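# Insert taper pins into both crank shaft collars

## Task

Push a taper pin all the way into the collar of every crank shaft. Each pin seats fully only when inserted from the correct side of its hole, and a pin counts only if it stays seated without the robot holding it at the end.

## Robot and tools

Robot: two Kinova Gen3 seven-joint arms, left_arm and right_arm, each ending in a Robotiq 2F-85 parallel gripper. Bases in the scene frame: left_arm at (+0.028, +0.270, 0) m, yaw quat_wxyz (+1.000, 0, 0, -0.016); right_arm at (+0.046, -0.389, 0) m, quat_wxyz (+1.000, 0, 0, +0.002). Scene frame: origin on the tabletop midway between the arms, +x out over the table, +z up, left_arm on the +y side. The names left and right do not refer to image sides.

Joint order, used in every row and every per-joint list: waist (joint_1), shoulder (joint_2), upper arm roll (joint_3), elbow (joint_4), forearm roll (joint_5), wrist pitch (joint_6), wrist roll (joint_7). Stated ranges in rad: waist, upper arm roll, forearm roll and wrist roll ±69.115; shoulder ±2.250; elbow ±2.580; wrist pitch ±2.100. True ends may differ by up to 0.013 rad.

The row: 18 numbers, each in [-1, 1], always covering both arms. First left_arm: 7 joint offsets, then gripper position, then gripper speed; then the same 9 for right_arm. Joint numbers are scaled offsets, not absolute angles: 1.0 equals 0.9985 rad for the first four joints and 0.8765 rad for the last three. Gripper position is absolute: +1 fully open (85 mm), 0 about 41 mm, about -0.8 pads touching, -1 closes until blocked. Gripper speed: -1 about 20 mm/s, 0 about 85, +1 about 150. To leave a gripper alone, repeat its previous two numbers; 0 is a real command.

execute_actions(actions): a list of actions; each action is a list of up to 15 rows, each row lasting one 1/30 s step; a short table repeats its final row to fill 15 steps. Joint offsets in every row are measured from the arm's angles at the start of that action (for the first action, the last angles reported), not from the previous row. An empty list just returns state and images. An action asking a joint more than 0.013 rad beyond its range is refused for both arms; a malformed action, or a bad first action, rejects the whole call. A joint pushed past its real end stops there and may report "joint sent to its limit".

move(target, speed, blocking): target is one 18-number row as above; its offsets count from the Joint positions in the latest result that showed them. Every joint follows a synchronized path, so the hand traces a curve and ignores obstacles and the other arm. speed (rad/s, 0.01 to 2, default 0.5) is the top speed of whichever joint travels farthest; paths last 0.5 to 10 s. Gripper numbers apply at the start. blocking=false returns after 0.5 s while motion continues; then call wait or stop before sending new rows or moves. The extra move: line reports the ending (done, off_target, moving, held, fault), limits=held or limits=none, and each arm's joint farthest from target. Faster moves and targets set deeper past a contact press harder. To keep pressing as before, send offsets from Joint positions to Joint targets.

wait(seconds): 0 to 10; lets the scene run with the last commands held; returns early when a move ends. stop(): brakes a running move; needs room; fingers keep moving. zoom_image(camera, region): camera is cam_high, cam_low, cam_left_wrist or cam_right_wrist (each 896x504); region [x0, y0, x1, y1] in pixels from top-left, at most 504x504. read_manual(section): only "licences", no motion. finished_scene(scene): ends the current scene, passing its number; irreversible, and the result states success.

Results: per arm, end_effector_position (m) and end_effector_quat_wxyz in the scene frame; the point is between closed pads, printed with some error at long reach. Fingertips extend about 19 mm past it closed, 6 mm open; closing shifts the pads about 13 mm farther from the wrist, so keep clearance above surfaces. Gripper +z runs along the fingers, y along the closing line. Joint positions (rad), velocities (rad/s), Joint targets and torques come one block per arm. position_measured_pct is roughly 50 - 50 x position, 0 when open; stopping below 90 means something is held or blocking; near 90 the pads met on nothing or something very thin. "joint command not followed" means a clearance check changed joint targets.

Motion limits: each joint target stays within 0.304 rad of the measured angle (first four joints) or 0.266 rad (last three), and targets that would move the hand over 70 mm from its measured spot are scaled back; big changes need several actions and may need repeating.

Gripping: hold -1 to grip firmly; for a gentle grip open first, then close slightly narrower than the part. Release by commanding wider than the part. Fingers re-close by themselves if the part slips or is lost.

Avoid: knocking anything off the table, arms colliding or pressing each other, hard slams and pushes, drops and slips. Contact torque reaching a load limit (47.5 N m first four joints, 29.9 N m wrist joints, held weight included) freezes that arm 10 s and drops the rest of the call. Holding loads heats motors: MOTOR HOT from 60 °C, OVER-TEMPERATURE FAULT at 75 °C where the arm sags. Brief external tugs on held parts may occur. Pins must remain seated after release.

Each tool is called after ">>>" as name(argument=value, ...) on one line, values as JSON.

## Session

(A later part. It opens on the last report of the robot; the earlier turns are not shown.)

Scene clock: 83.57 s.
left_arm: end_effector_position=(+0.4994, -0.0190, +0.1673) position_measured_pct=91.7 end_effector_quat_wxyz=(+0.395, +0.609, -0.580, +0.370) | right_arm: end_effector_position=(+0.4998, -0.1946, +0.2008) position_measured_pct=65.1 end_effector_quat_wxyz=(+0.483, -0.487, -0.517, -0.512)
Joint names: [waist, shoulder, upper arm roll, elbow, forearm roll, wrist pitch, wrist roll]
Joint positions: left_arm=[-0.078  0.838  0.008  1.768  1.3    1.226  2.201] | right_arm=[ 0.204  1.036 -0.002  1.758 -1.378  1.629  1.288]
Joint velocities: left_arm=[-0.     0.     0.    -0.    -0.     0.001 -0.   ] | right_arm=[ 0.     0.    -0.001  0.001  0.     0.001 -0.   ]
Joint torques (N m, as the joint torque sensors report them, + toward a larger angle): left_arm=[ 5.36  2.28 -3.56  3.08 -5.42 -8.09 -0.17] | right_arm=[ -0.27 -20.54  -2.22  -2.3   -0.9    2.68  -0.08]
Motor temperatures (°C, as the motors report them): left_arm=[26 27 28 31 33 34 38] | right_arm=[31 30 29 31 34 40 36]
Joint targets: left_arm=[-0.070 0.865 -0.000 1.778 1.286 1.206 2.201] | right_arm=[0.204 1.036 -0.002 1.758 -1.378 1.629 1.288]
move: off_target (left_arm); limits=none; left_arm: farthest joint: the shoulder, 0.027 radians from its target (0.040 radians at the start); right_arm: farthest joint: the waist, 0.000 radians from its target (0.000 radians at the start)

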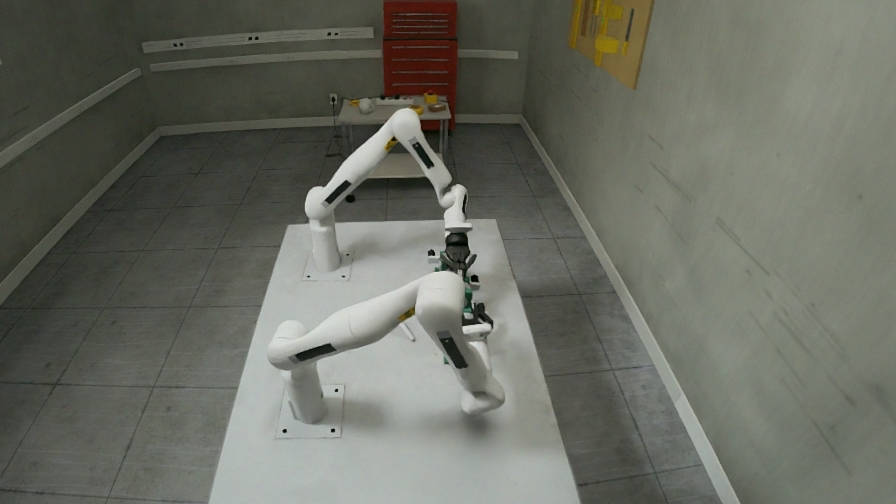

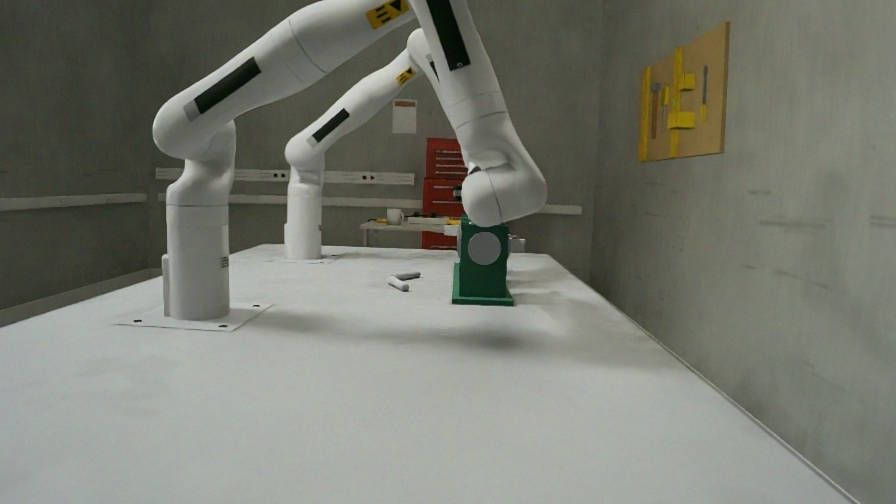

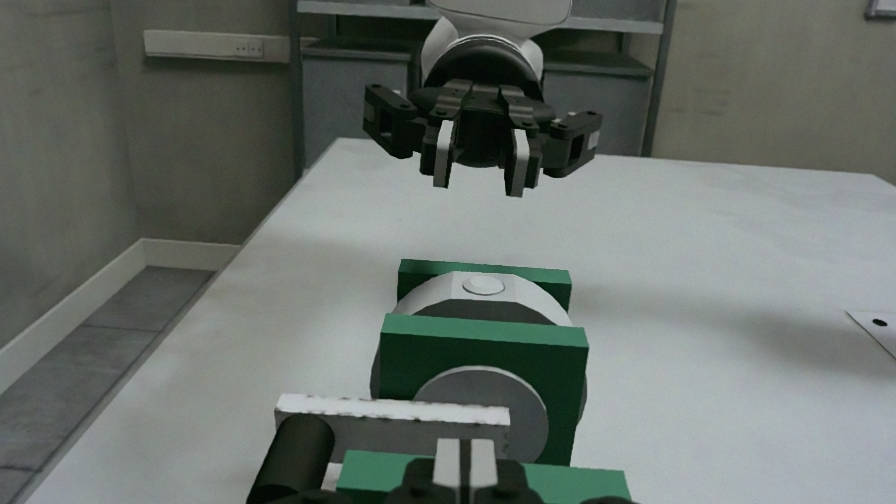

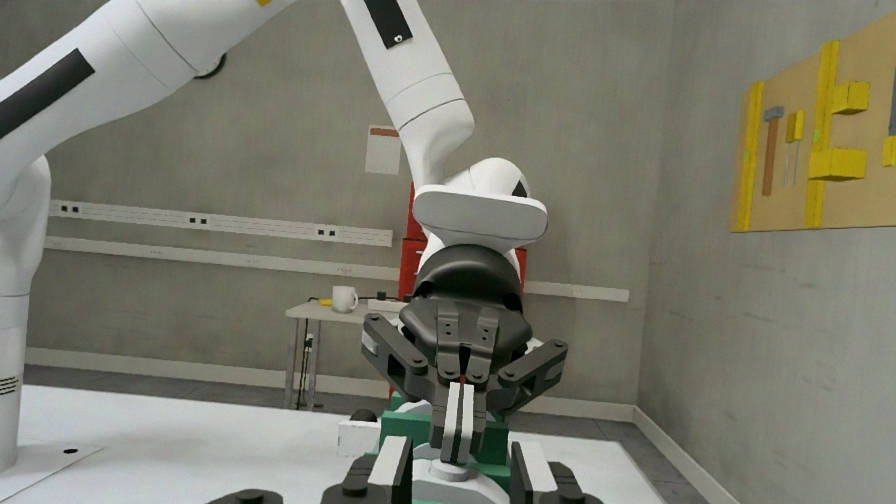

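>>> move(target=[0.005,-0.003,-0.004,0.024,-0.012,-0.008,0,-1,0.5,0,0,0,0,0,0,0,-0.3,0], speed=0.05)

>>> zoom_image(camera="cam_right_wrist", region=[380,404,520,504])

Scene clock: 84.70 s.
left_arm: end_effector_position=(+0.4922, -0.0198, +0.1690) position_measured_pct=91.7 end_effector_quat_wxyz=(+0.397, +0.610, -0.580, +0.366) | right_arm: end_effector_position=(+0.4998, -0.1946, +0.2008) position_measured_pct=65.1 end_effector_quat_wxyz=(+0.483, -0.487, -0.517, -0.512)
Joint names: [waist, shoulder, upper arm roll, elbow, forearm roll, wrist pitch, wrist roll]
Joint positions: left_arm=[-0.075  0.826  0.007  1.787  1.297  1.225  2.201] | right_arm=[ 0.204  1.036 -0.002  1.758 -1.378  1.629  1.288]
Joint velocities: left_arm=[ 0.002 -0.    -0.     0.001 -0.    -0.002  0.   ] | right_arm=[-0.    -0.     0.    -0.001  0.    -0.    -0.   ]
Joint torques (N m, as the joint torque sensors report them, + toward a larger angle): left_arm=[  1.73 -12.5   -0.39  -0.47  -1.88  -0.63   0.  ] | right_arm=[ -0.13 -20.62  -2.    -1.85  -0.96   2.9    0.01]
Motor temperatures (°C, as the motors report them): left_arm=[26 27 28 31 33 34 38] | right_arm=[31 30 29 31 34 40 36]
Joint targets: left_arm=[-0.073 0.835 0.004 1.792 1.290 1.219 2.201] | right_arm=[0.204 1.036 -0.002 1.758 -1.378 1.629 1.288]
move: done; limits=none; left_arm: farthest joint: the shoulder, 0.009 radians from its target (0.003 radians at the start); right_arm: farthest joint: the waist, 0.000 radians from its target (0.000 radians at the start)

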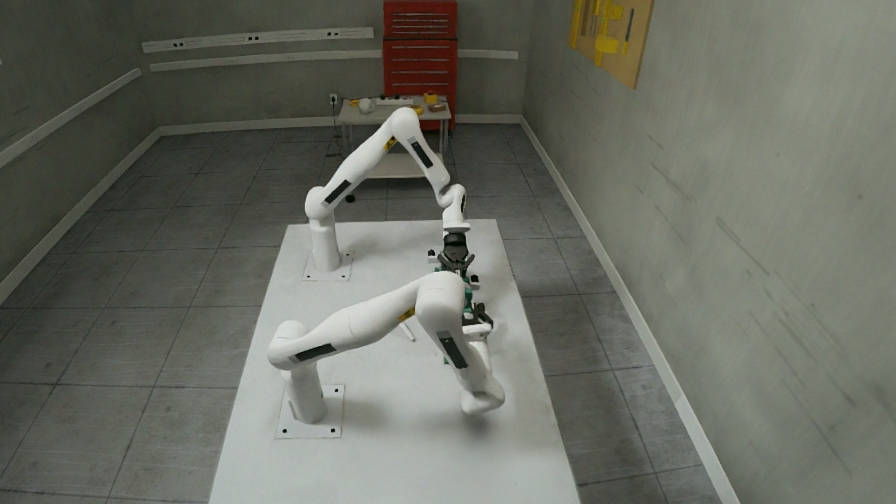

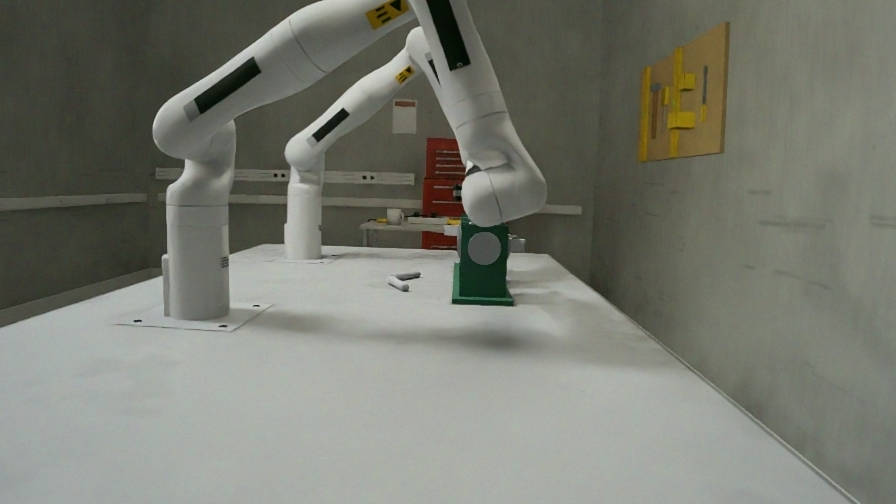

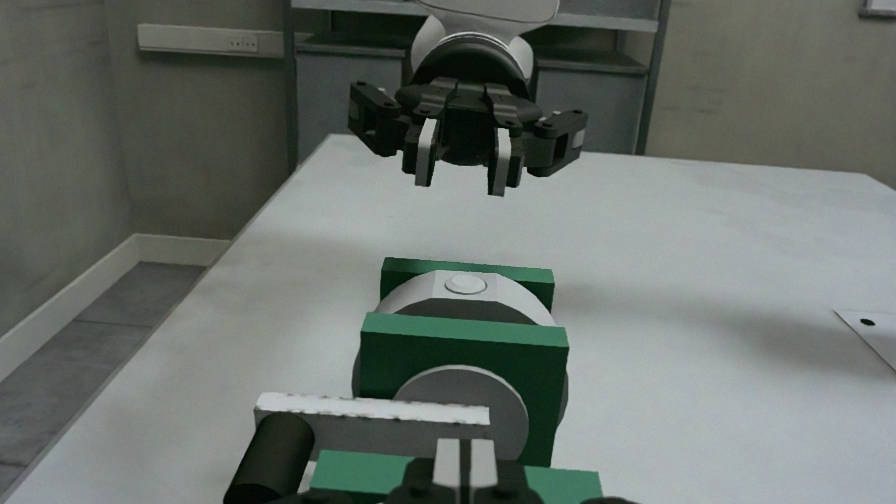

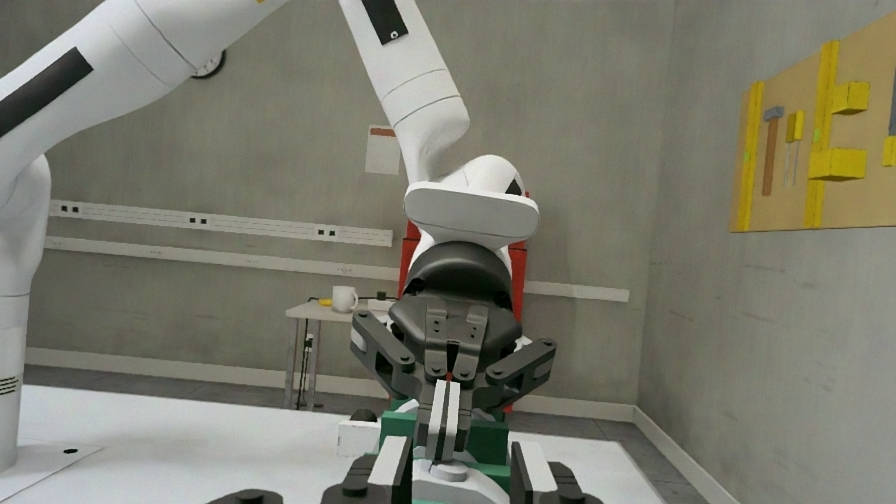

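Region (380, 404, 520, 504) of cam_right_wrist's 896x504 image, scaled by 3.600; it fills the top 360 rows of this view, and the rest is white.

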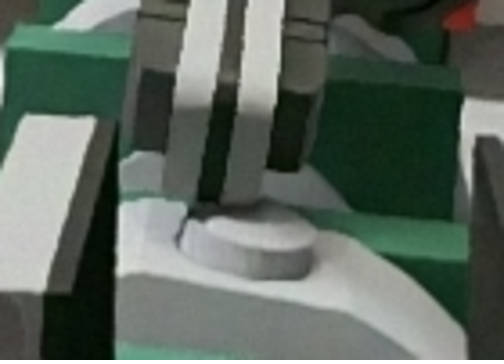

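>>> move(target=[-0.07,-0.09,-0.007,0,0,0,0,-1,0.5,0,0,0,0,0,0,0,-0.3,0], speed=0.2)

>>> zoom_image(camera="cam_right_wrist", region=[340,384,560,504])

Scene clock: 86.07 s.
left_arm: end_effector_position=(+0.5210, +0.0171, +0.2085) position_measured_pct=91.7 end_effector_quat_wxyz=(+0.353, +0.616, -0.576, +0.404) | right_arm: end_effector_position=(+0.4998, -0.1946, +0.2008) position_measured_pct=65.1 end_effector_quat_wxyz=(+0.483, -0.487, -0.517, -0.512)
Joint names: [waist, shoulder, upper arm roll, elbow, forearm roll, wrist pitch, wrist roll]
Joint positions: left_arm=[-0.145  0.737  0.     1.787  1.297  1.225  2.201] | right_arm=[ 0.204  1.036 -0.002  1.758 -1.378  1.629  1.288]
Joint velocities: left_arm=[-0.002 -0.003 -0.002  0.    -0.     0.     0.   ] | right_arm=[ 0.    -0.001 -0.001 -0.001  0.    -0.    -0.   ]
Joint torques (N m, as the joint torque sensors report them, + toward a larger angle): left_arm=[ -0.15 -19.75   1.63  -5.49   1.48   2.19  -0.13] | right_arm=[ -0.19 -20.62  -1.87  -1.82  -0.74   2.68  -0.09]
Motor temperatures (°C, as the motors report them): left_arm=[26 27 28 31 33 34 38] | right_arm=[31 30 29 31 34 40 36]
Joint targets: left_arm=[-0.145 0.736 0.000 1.787 1.297 1.225 2.201] | right_arm=[0.204 1.036 -0.002 1.758 -1.378 1.629 1.288]
move: done; limits=none; left_arm: farthest joint: the shoulder, 0.001 radians from its target (0.090 radians at the start); right_arm: farthest joint: the waist, 0.000 radians from its target (0.000 radians at the start)

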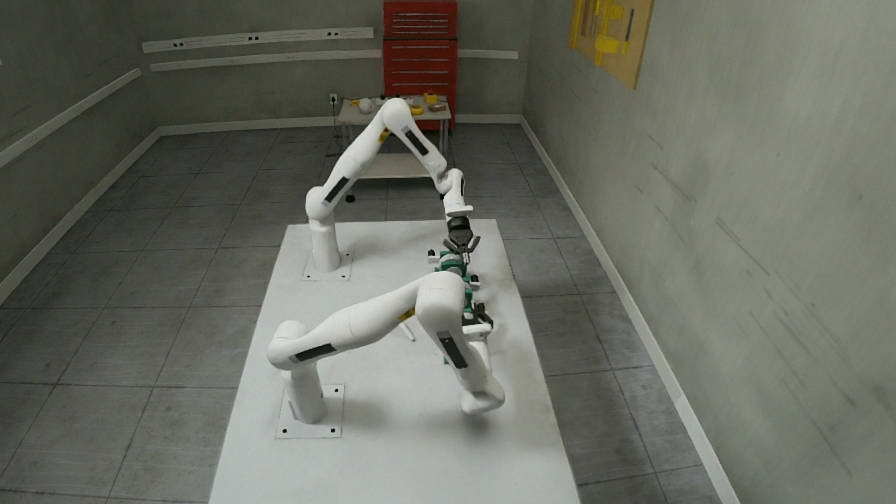

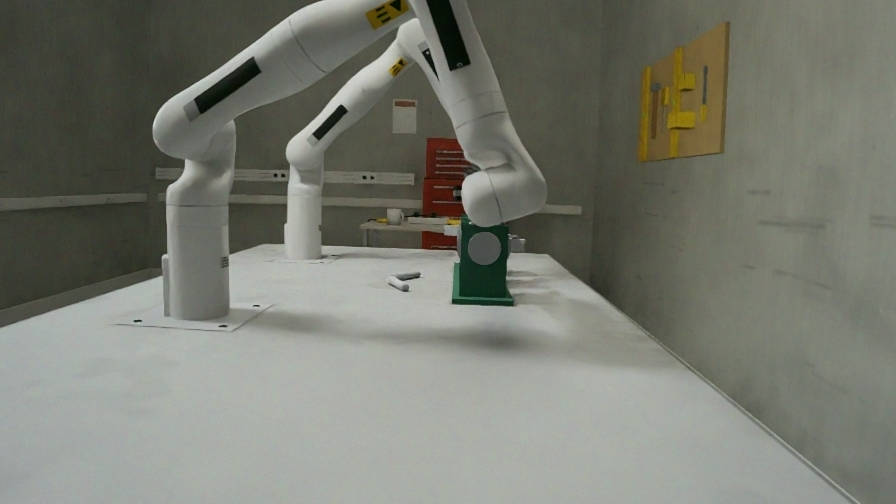

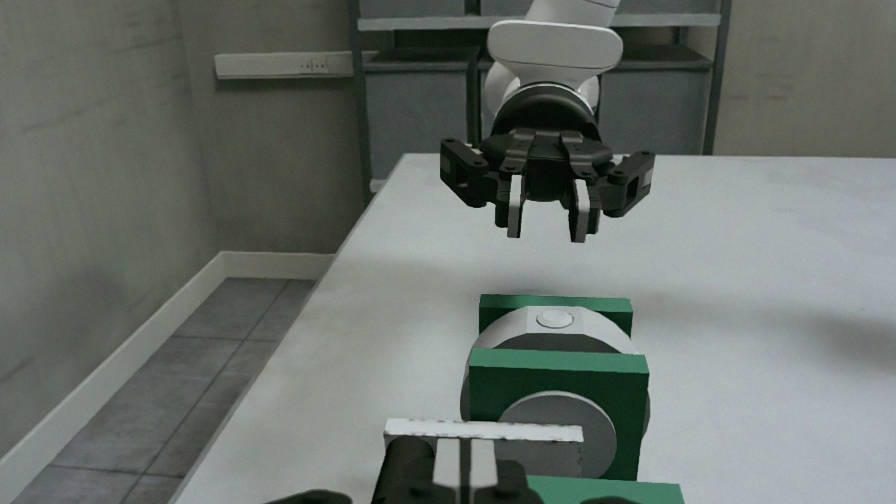

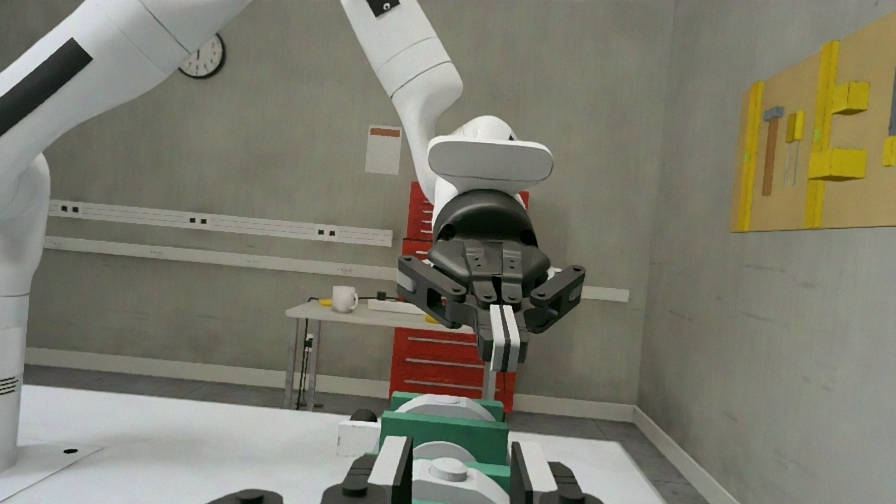

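Region (340, 384, 560, 504) of cam_right_wrist's 896x504 image, scaled by 2.291; it fills the top 275 rows of this view, and the rest is white.

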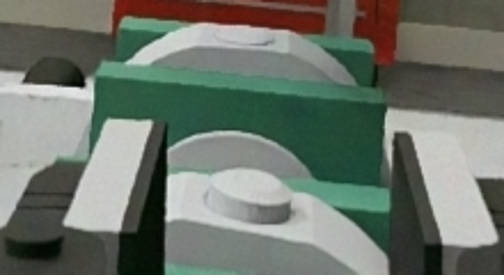

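>>> move(target=[-0.5,-0.15,0,0,0,0,0,-1,0.5,-0.4,-0.37,0,-0.3,0.786,-0.216,0.65,-0.3,0], speed=0.9)

Scene clock: 88.30 s.
left_arm: end_effector_position=(+0.5870, +0.2876, +0.2783) position_measured_pct=91.7 end_effector_quat_wxyz=(+0.185, +0.718, -0.441, +0.505) | right_arm: end_effector_position=(+0.4394, -0.1340, +0.2260) position_measured_pct=65.1 end_effector_quat_wxyz=(-0.184, -0.112, +0.920, +0.327)
Joint names: [waist, shoulder, upper arm roll, elbow, forearm roll, wrist pitch, wrist roll]
Joint positions: left_arm=[-0.644  0.587  0.     1.787  1.297  1.225  2.201] | right_arm=[-0.195  0.667 -0.002  1.458 -0.689  1.44   1.858]
Joint velocities: left_arm=[-0.003 -0.001  0.     0.     0.    -0.002 -0.   ] | right_arm=[-0.002  0.001  0.     0.001 -0.     0.001  0.   ]
Joint torques (N m, as the joint torque sensors report them, + toward a larger angle): left_arm=[ -0.48 -17.59   1.13  -6.61   1.78   1.7   -0.25] | right_arm=[ -0.47 -20.36  -0.5   -6.25  -1.57   1.7   -0.37]
Motor temperatures (°C, as the motors report them): left_arm=[26 27 28 31 33 34 38] | right_arm=[31 30 29 31 34 40 36]
Joint targets: left_arm=[-0.644 0.587 0.000 1.787 1.297 1.225 2.201] | right_arm=[-0.195 0.667 -0.002 1.458 -0.689 1.440 1.858]
move: done; limits=none; left_arm: farthest joint: the waist, 0.001 radians from its target (0.500 radians at the start); right_arm: farthest joint: the waist, 0.001 radians from its target (0.400 radians at the start)

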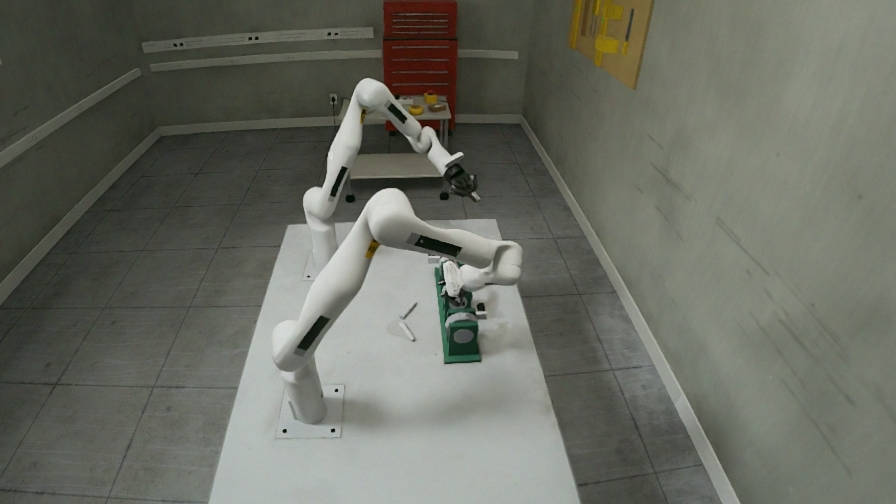

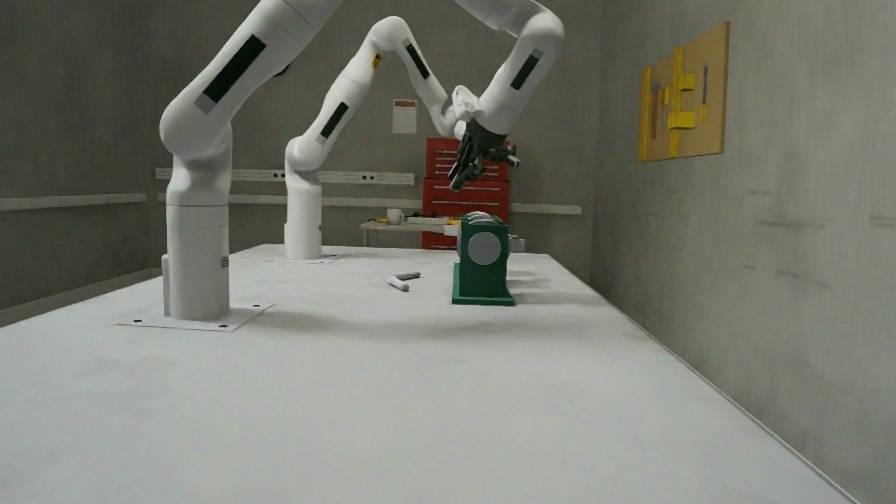

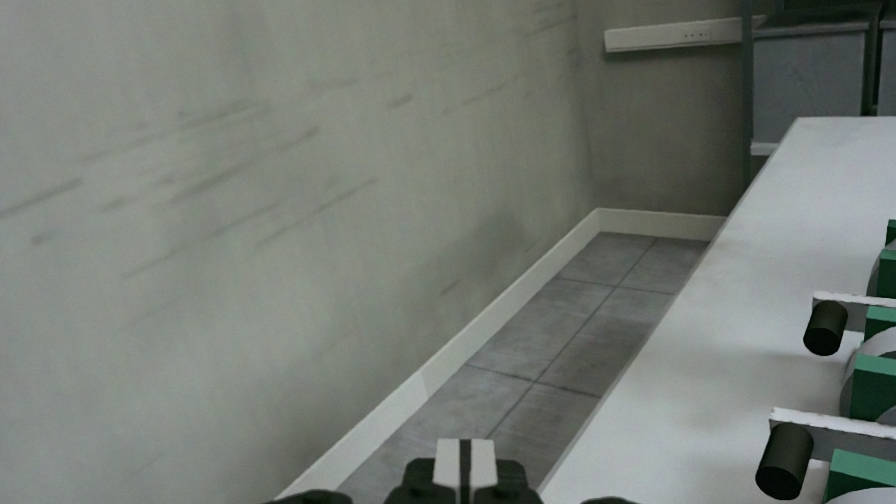

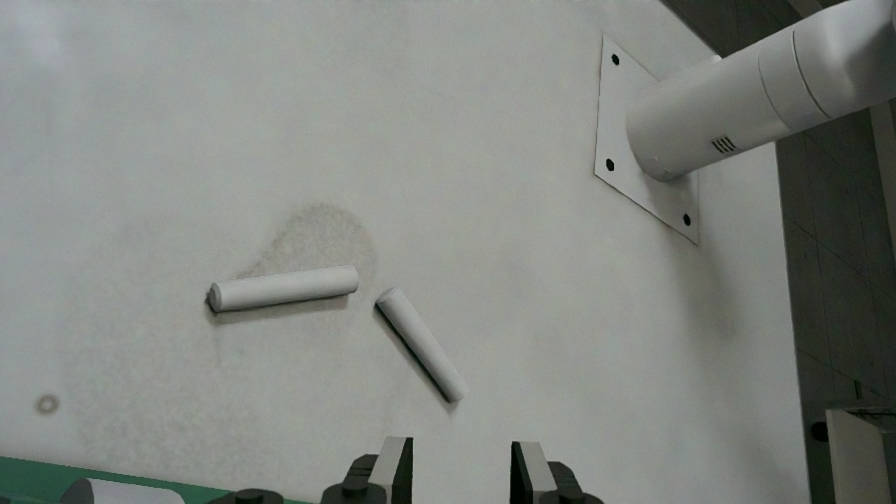

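>>> move(target=[0,0,0,0,0,0,0,-1,0.5,-0.5196,0.0502,0.002,-0.2788,0.7861,-0.2226,0.6455,-1,0], speed=0.9)

>>> zoom_image(camera="cam_low", region=[440,170,540,270])

Scene clock: 90.07 s.
left_arm: end_effector_position=(+0.5871, +0.2876, +0.2783) position_measured_pct=91.7 end_effector_quat_wxyz=(+0.185, +0.718, -0.441, +0.505) | right_arm: end_effector_position=(+0.4949, -0.0302, +0.1900) position_measured_pct=91.7 end_effector_quat_wxyz=(+0.000, +0.707, -0.708, +0.000)
Joint names: [waist, shoulder, upper arm roll, elbow, forearm roll, wrist pitch, wrist roll]
Joint positions: left_arm=[-0.644  0.587  0.     1.787  1.297  1.225  2.201] | right_arm=[-0.713  0.717 -0.     1.18   0.     1.245  2.424]
Joint velocities: left_arm=[ 0.001  0.    -0.     0.     0.    -0.    -0.   ] | right_arm=[-0.002 -0.001  0.     0.     0.     0.002  0.   ]
Joint torques (N m, as the joint torque sensors report them, + toward a larger angle): left_arm=[  0.21 -18.24   1.64  -6.89   1.78   1.73  -0.11] | right_arm=[  0.25 -22.53   0.16  -8.18   0.2    0.21   0.01]
Motor temperatures (°C, as the motors report them): left_arm=[26 27 28 31 33 34 38] | right_arm=[31 30 29 31 34 40 36]
Joint targets: left_arm=[-0.644 0.587 0.000 1.787 1.297 1.225 2.201] | right_arm=[-0.714 0.717 -0.000 1.180 0.000 1.245 2.424]
move: done; limits=none; left_arm: farthest joint: the waist, 0.000 radians from its target (0.000 radians at the start); right_arm: farthest joint: the waist, 0.001 radians from its target (0.519 radians at the start)

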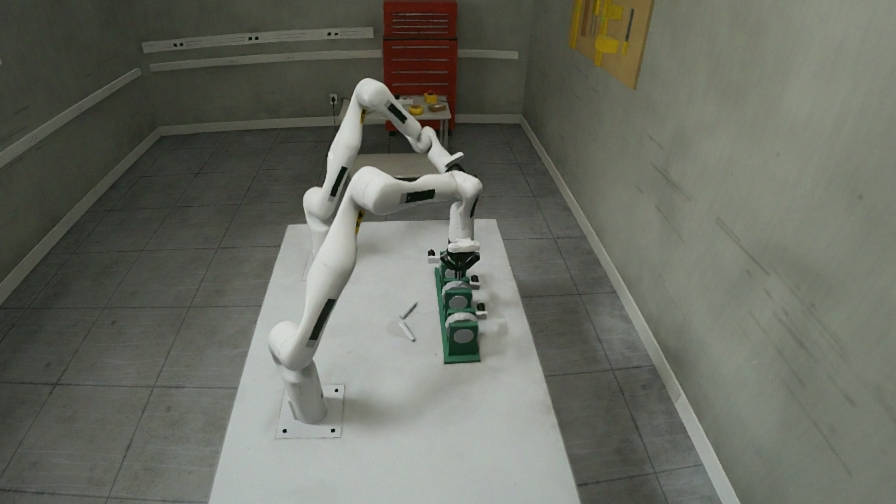

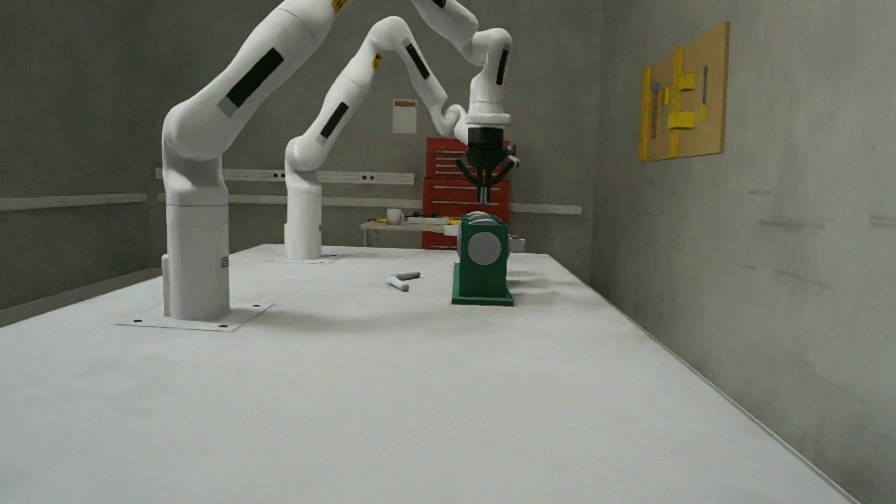

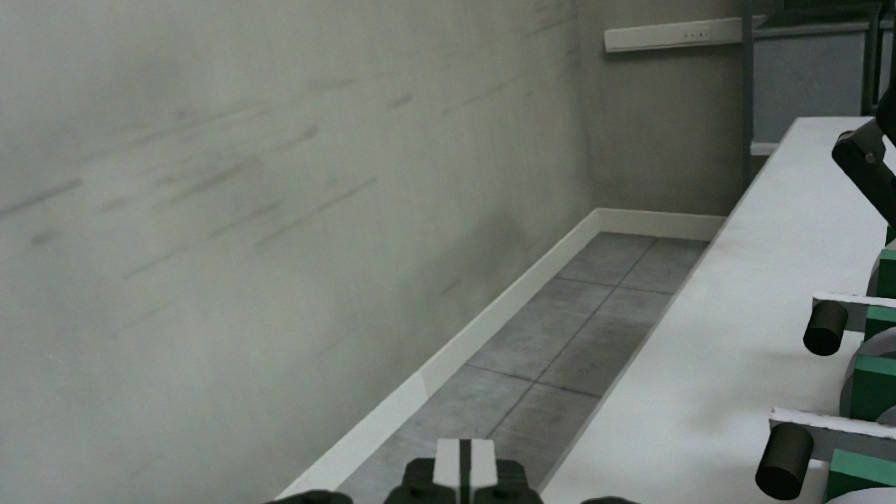

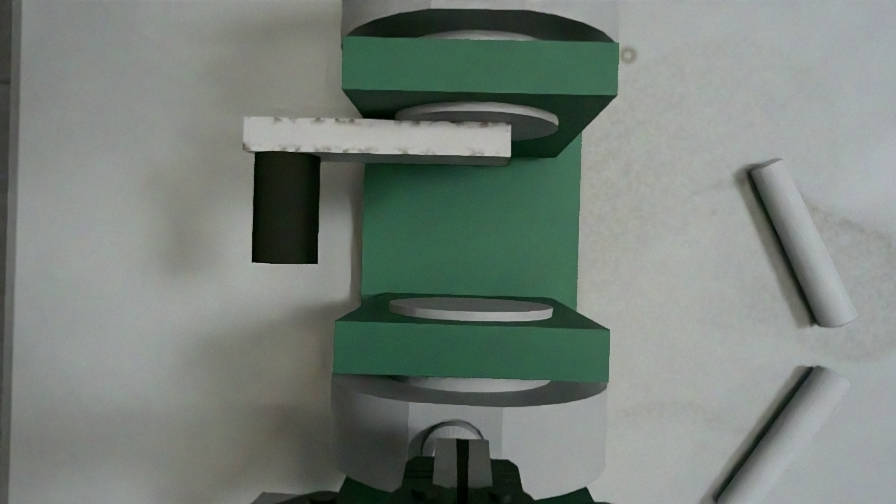

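Region (440, 170, 540, 270) of cam_low's 896x504 image, scaled by 5.040, with more detail than that image has.

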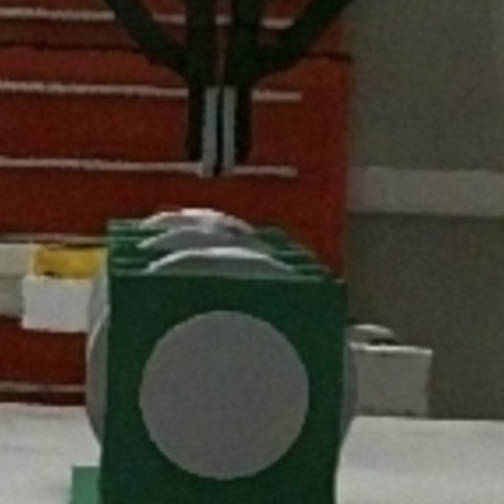

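>>> move(target=[0,0,0,0,0,0,0,-1,0.5,0.003,0.025,0,0.0255,0,-0.0578,0.004,-1,0], speed=0.1)

>>> move(target=[0,0,0,0,0,0,0,-1,0.5,0,0.019,0,0.031,0,-0.0566,0,-1,0], speed=0.04)

Scene clock: 91.30 s.
left_arm: end_effector_position=(+0.5871, +0.2876, +0.2783) position_measured_pct=91.7 end_effector_quat_wxyz=(+0.185, +0.718, -0.441, +0.505) | right_arm: end_effector_position=(+0.4991, -0.0294, +0.1724) position_measured_pct=91.7 end_effector_quat_wxyz=(-0.004, +0.707, -0.708, +0.000)
Joint names: [waist, shoulder, upper arm roll, elbow, forearm roll, wrist pitch, wrist roll]
Joint positions: left_arm=[-0.644  0.587  0.     1.787  1.297  1.225  2.201] | right_arm=[-0.71   0.736  0.     1.203  0.     1.196  2.427]
Joint velocities: left_arm=[-0.  0. -0.  0.  0.  0. -0.] | right_arm=[ 0.     0.    -0.001 -0.001 -0.    -0.     0.   ]
Joint torques (N m, as the joint torque sensors report them, + toward a larger angle): left_arm=[  0.17 -18.86   1.38  -6.72   1.62   1.77  -0.25] | right_arm=[ -0.21 -18.38   0.46  -6.5    0.12  -0.25   0.02]
Motor temperatures (°C, as the motors report them): left_arm=[26 27 28 31 33 34 38] | right_arm=[31 30 29 31 34 40 36]
Joint targets: left_arm=[-0.644 0.587 0.000 1.787 1.297 1.225 2.201] | right_arm=[-0.710 0.742 -0.000 1.205 0.000 1.194 2.427]
move: done; limits=none; left_arm: farthest joint: the waist, 0.000 radians from its target (0.000 radians at the start); right_arm: farthest joint: the shoulder, 0.006 radians from its target (0.025 radians at the start)

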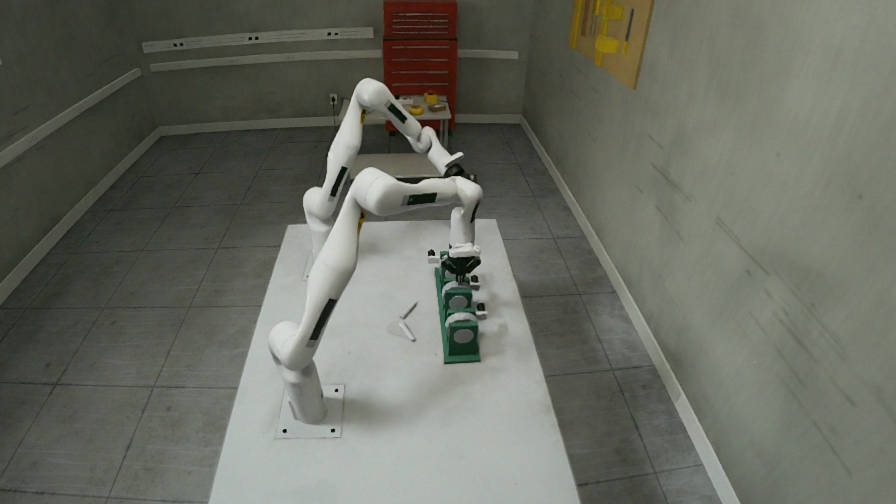

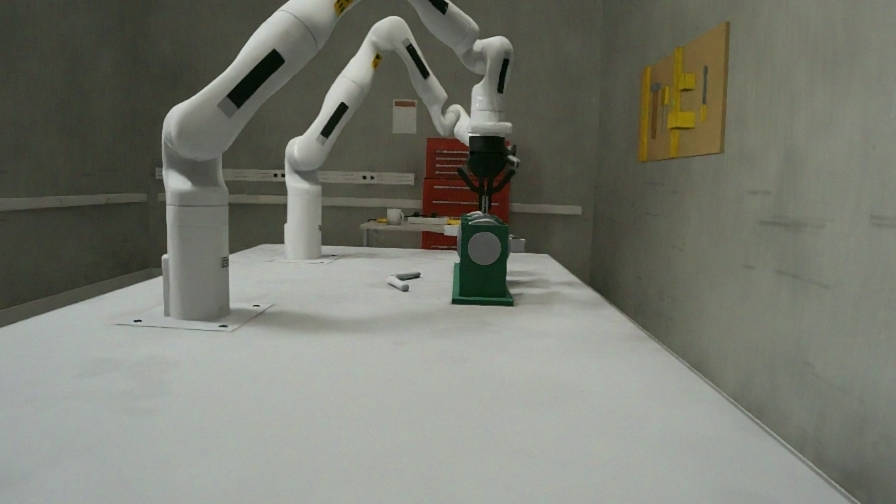

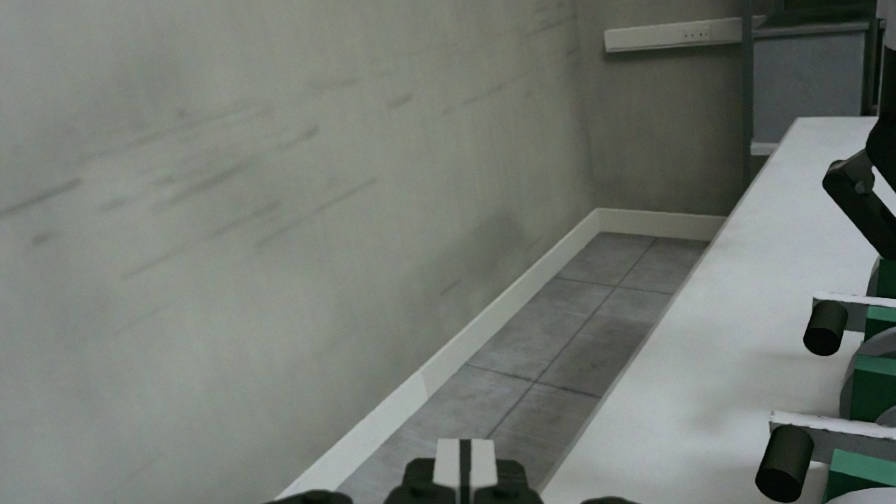

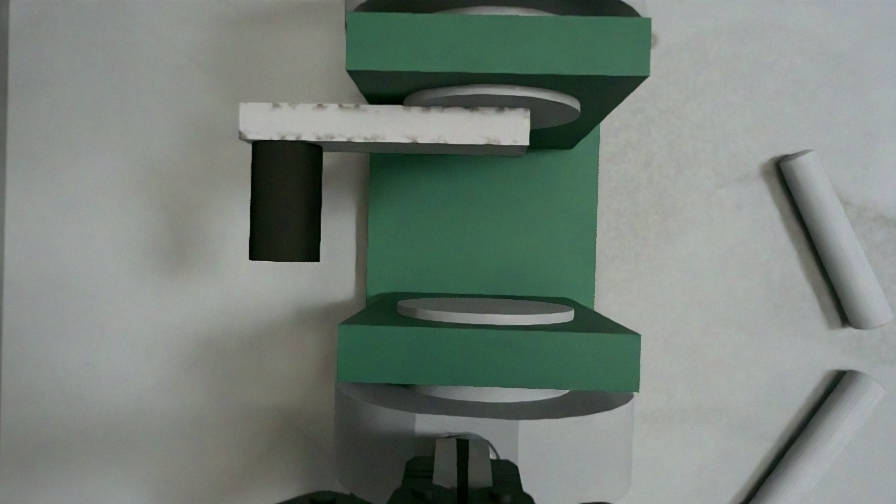

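Scene clock: 92.80 s.
left_arm: end_effector_position=(+0.5871, +0.2876, +0.2783) position_measured_pct=91.7 end_effector_quat_wxyz=(+0.185, +0.718, -0.441, +0.505) | right_arm: end_effector_position=(+0.5094, -0.0285, +0.1703) position_measured_pct=91.7 end_effector_quat_wxyz=(-0.022, +0.704, -0.709, +0.005)
Joint names: [waist, shoulder, upper arm roll, elbow, forearm roll, wrist pitch, wrist roll]
Joint positions: left_arm=[-0.644  0.587  0.     1.787  1.297  1.225  2.201] | right_arm=[-0.706  0.731  0.005  1.221  0.005  1.145  2.427]
Joint velocities: left_arm=[-0.     0.    -0.001  0.    -0.    -0.     0.   ] | right_arm=[ 0.    -0.    -0.     0.001  0.     0.    -0.   ]
Joint torques (N m, as the joint torque sensors report them, + toward a larger angle): left_arm=[ -0.82 -18.18   1.37  -6.52   1.46   1.73  -0.36] | right_arm=[-4.48 -4.8  -2.95  1.47 -1.8   0.59  0.08]
Motor temperatures (°C, as the motors report them): left_arm=[26 27 28 31 33 34 38] | right_arm=[31 30 29 31 34 40 36]
Joint targets: left_arm=[-0.644 0.587 0.000 1.787 1.297 1.225 2.201] | right_arm=[-0.710 0.755 0.000 1.234 0.000 1.146 2.427]
move: off_target (right_arm); limits=none; left_arm: farthest joint: the waist, 0.000 radians from its target (0.000 radians at the start); right_arm: farthest joint: the shoulder, 0.024 radians from its target (0.019 radians at the start)

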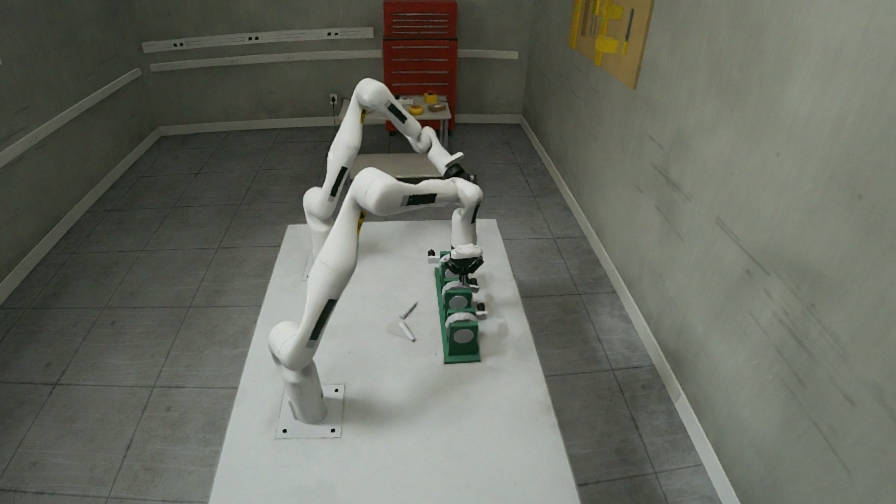

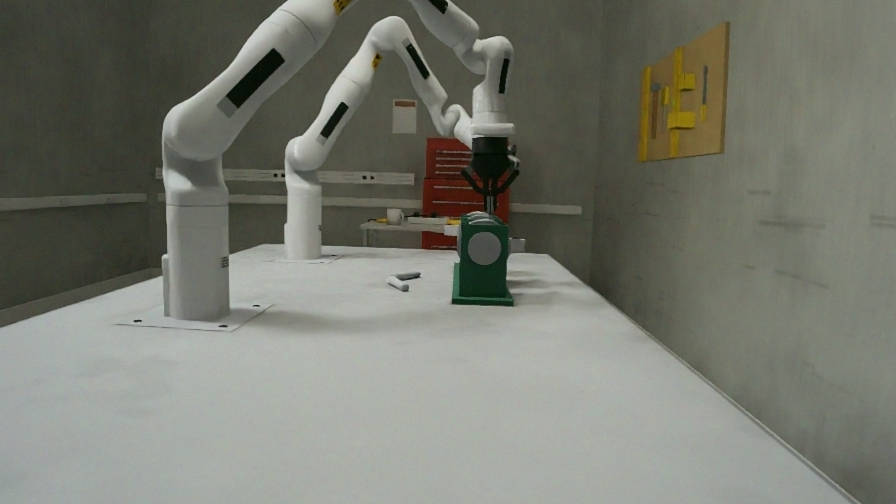

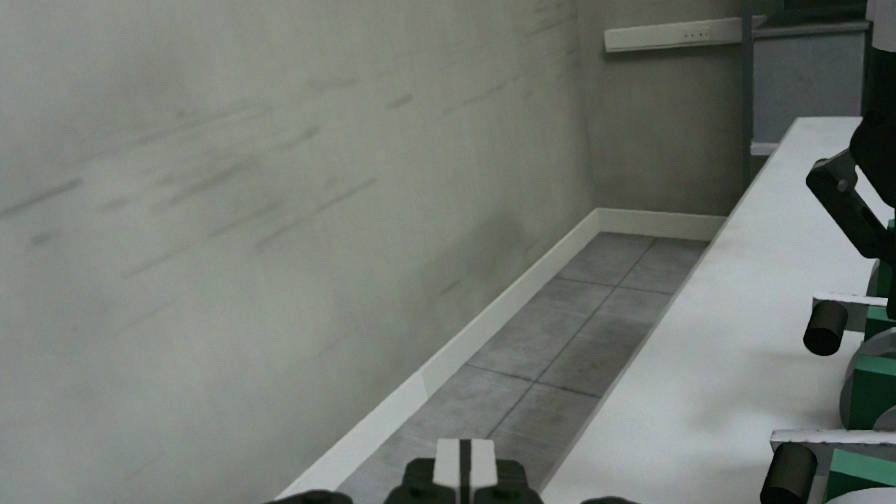

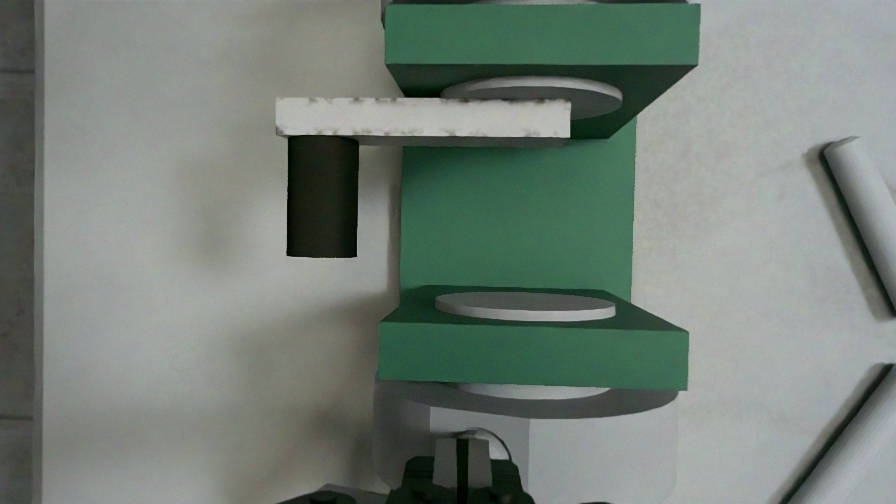

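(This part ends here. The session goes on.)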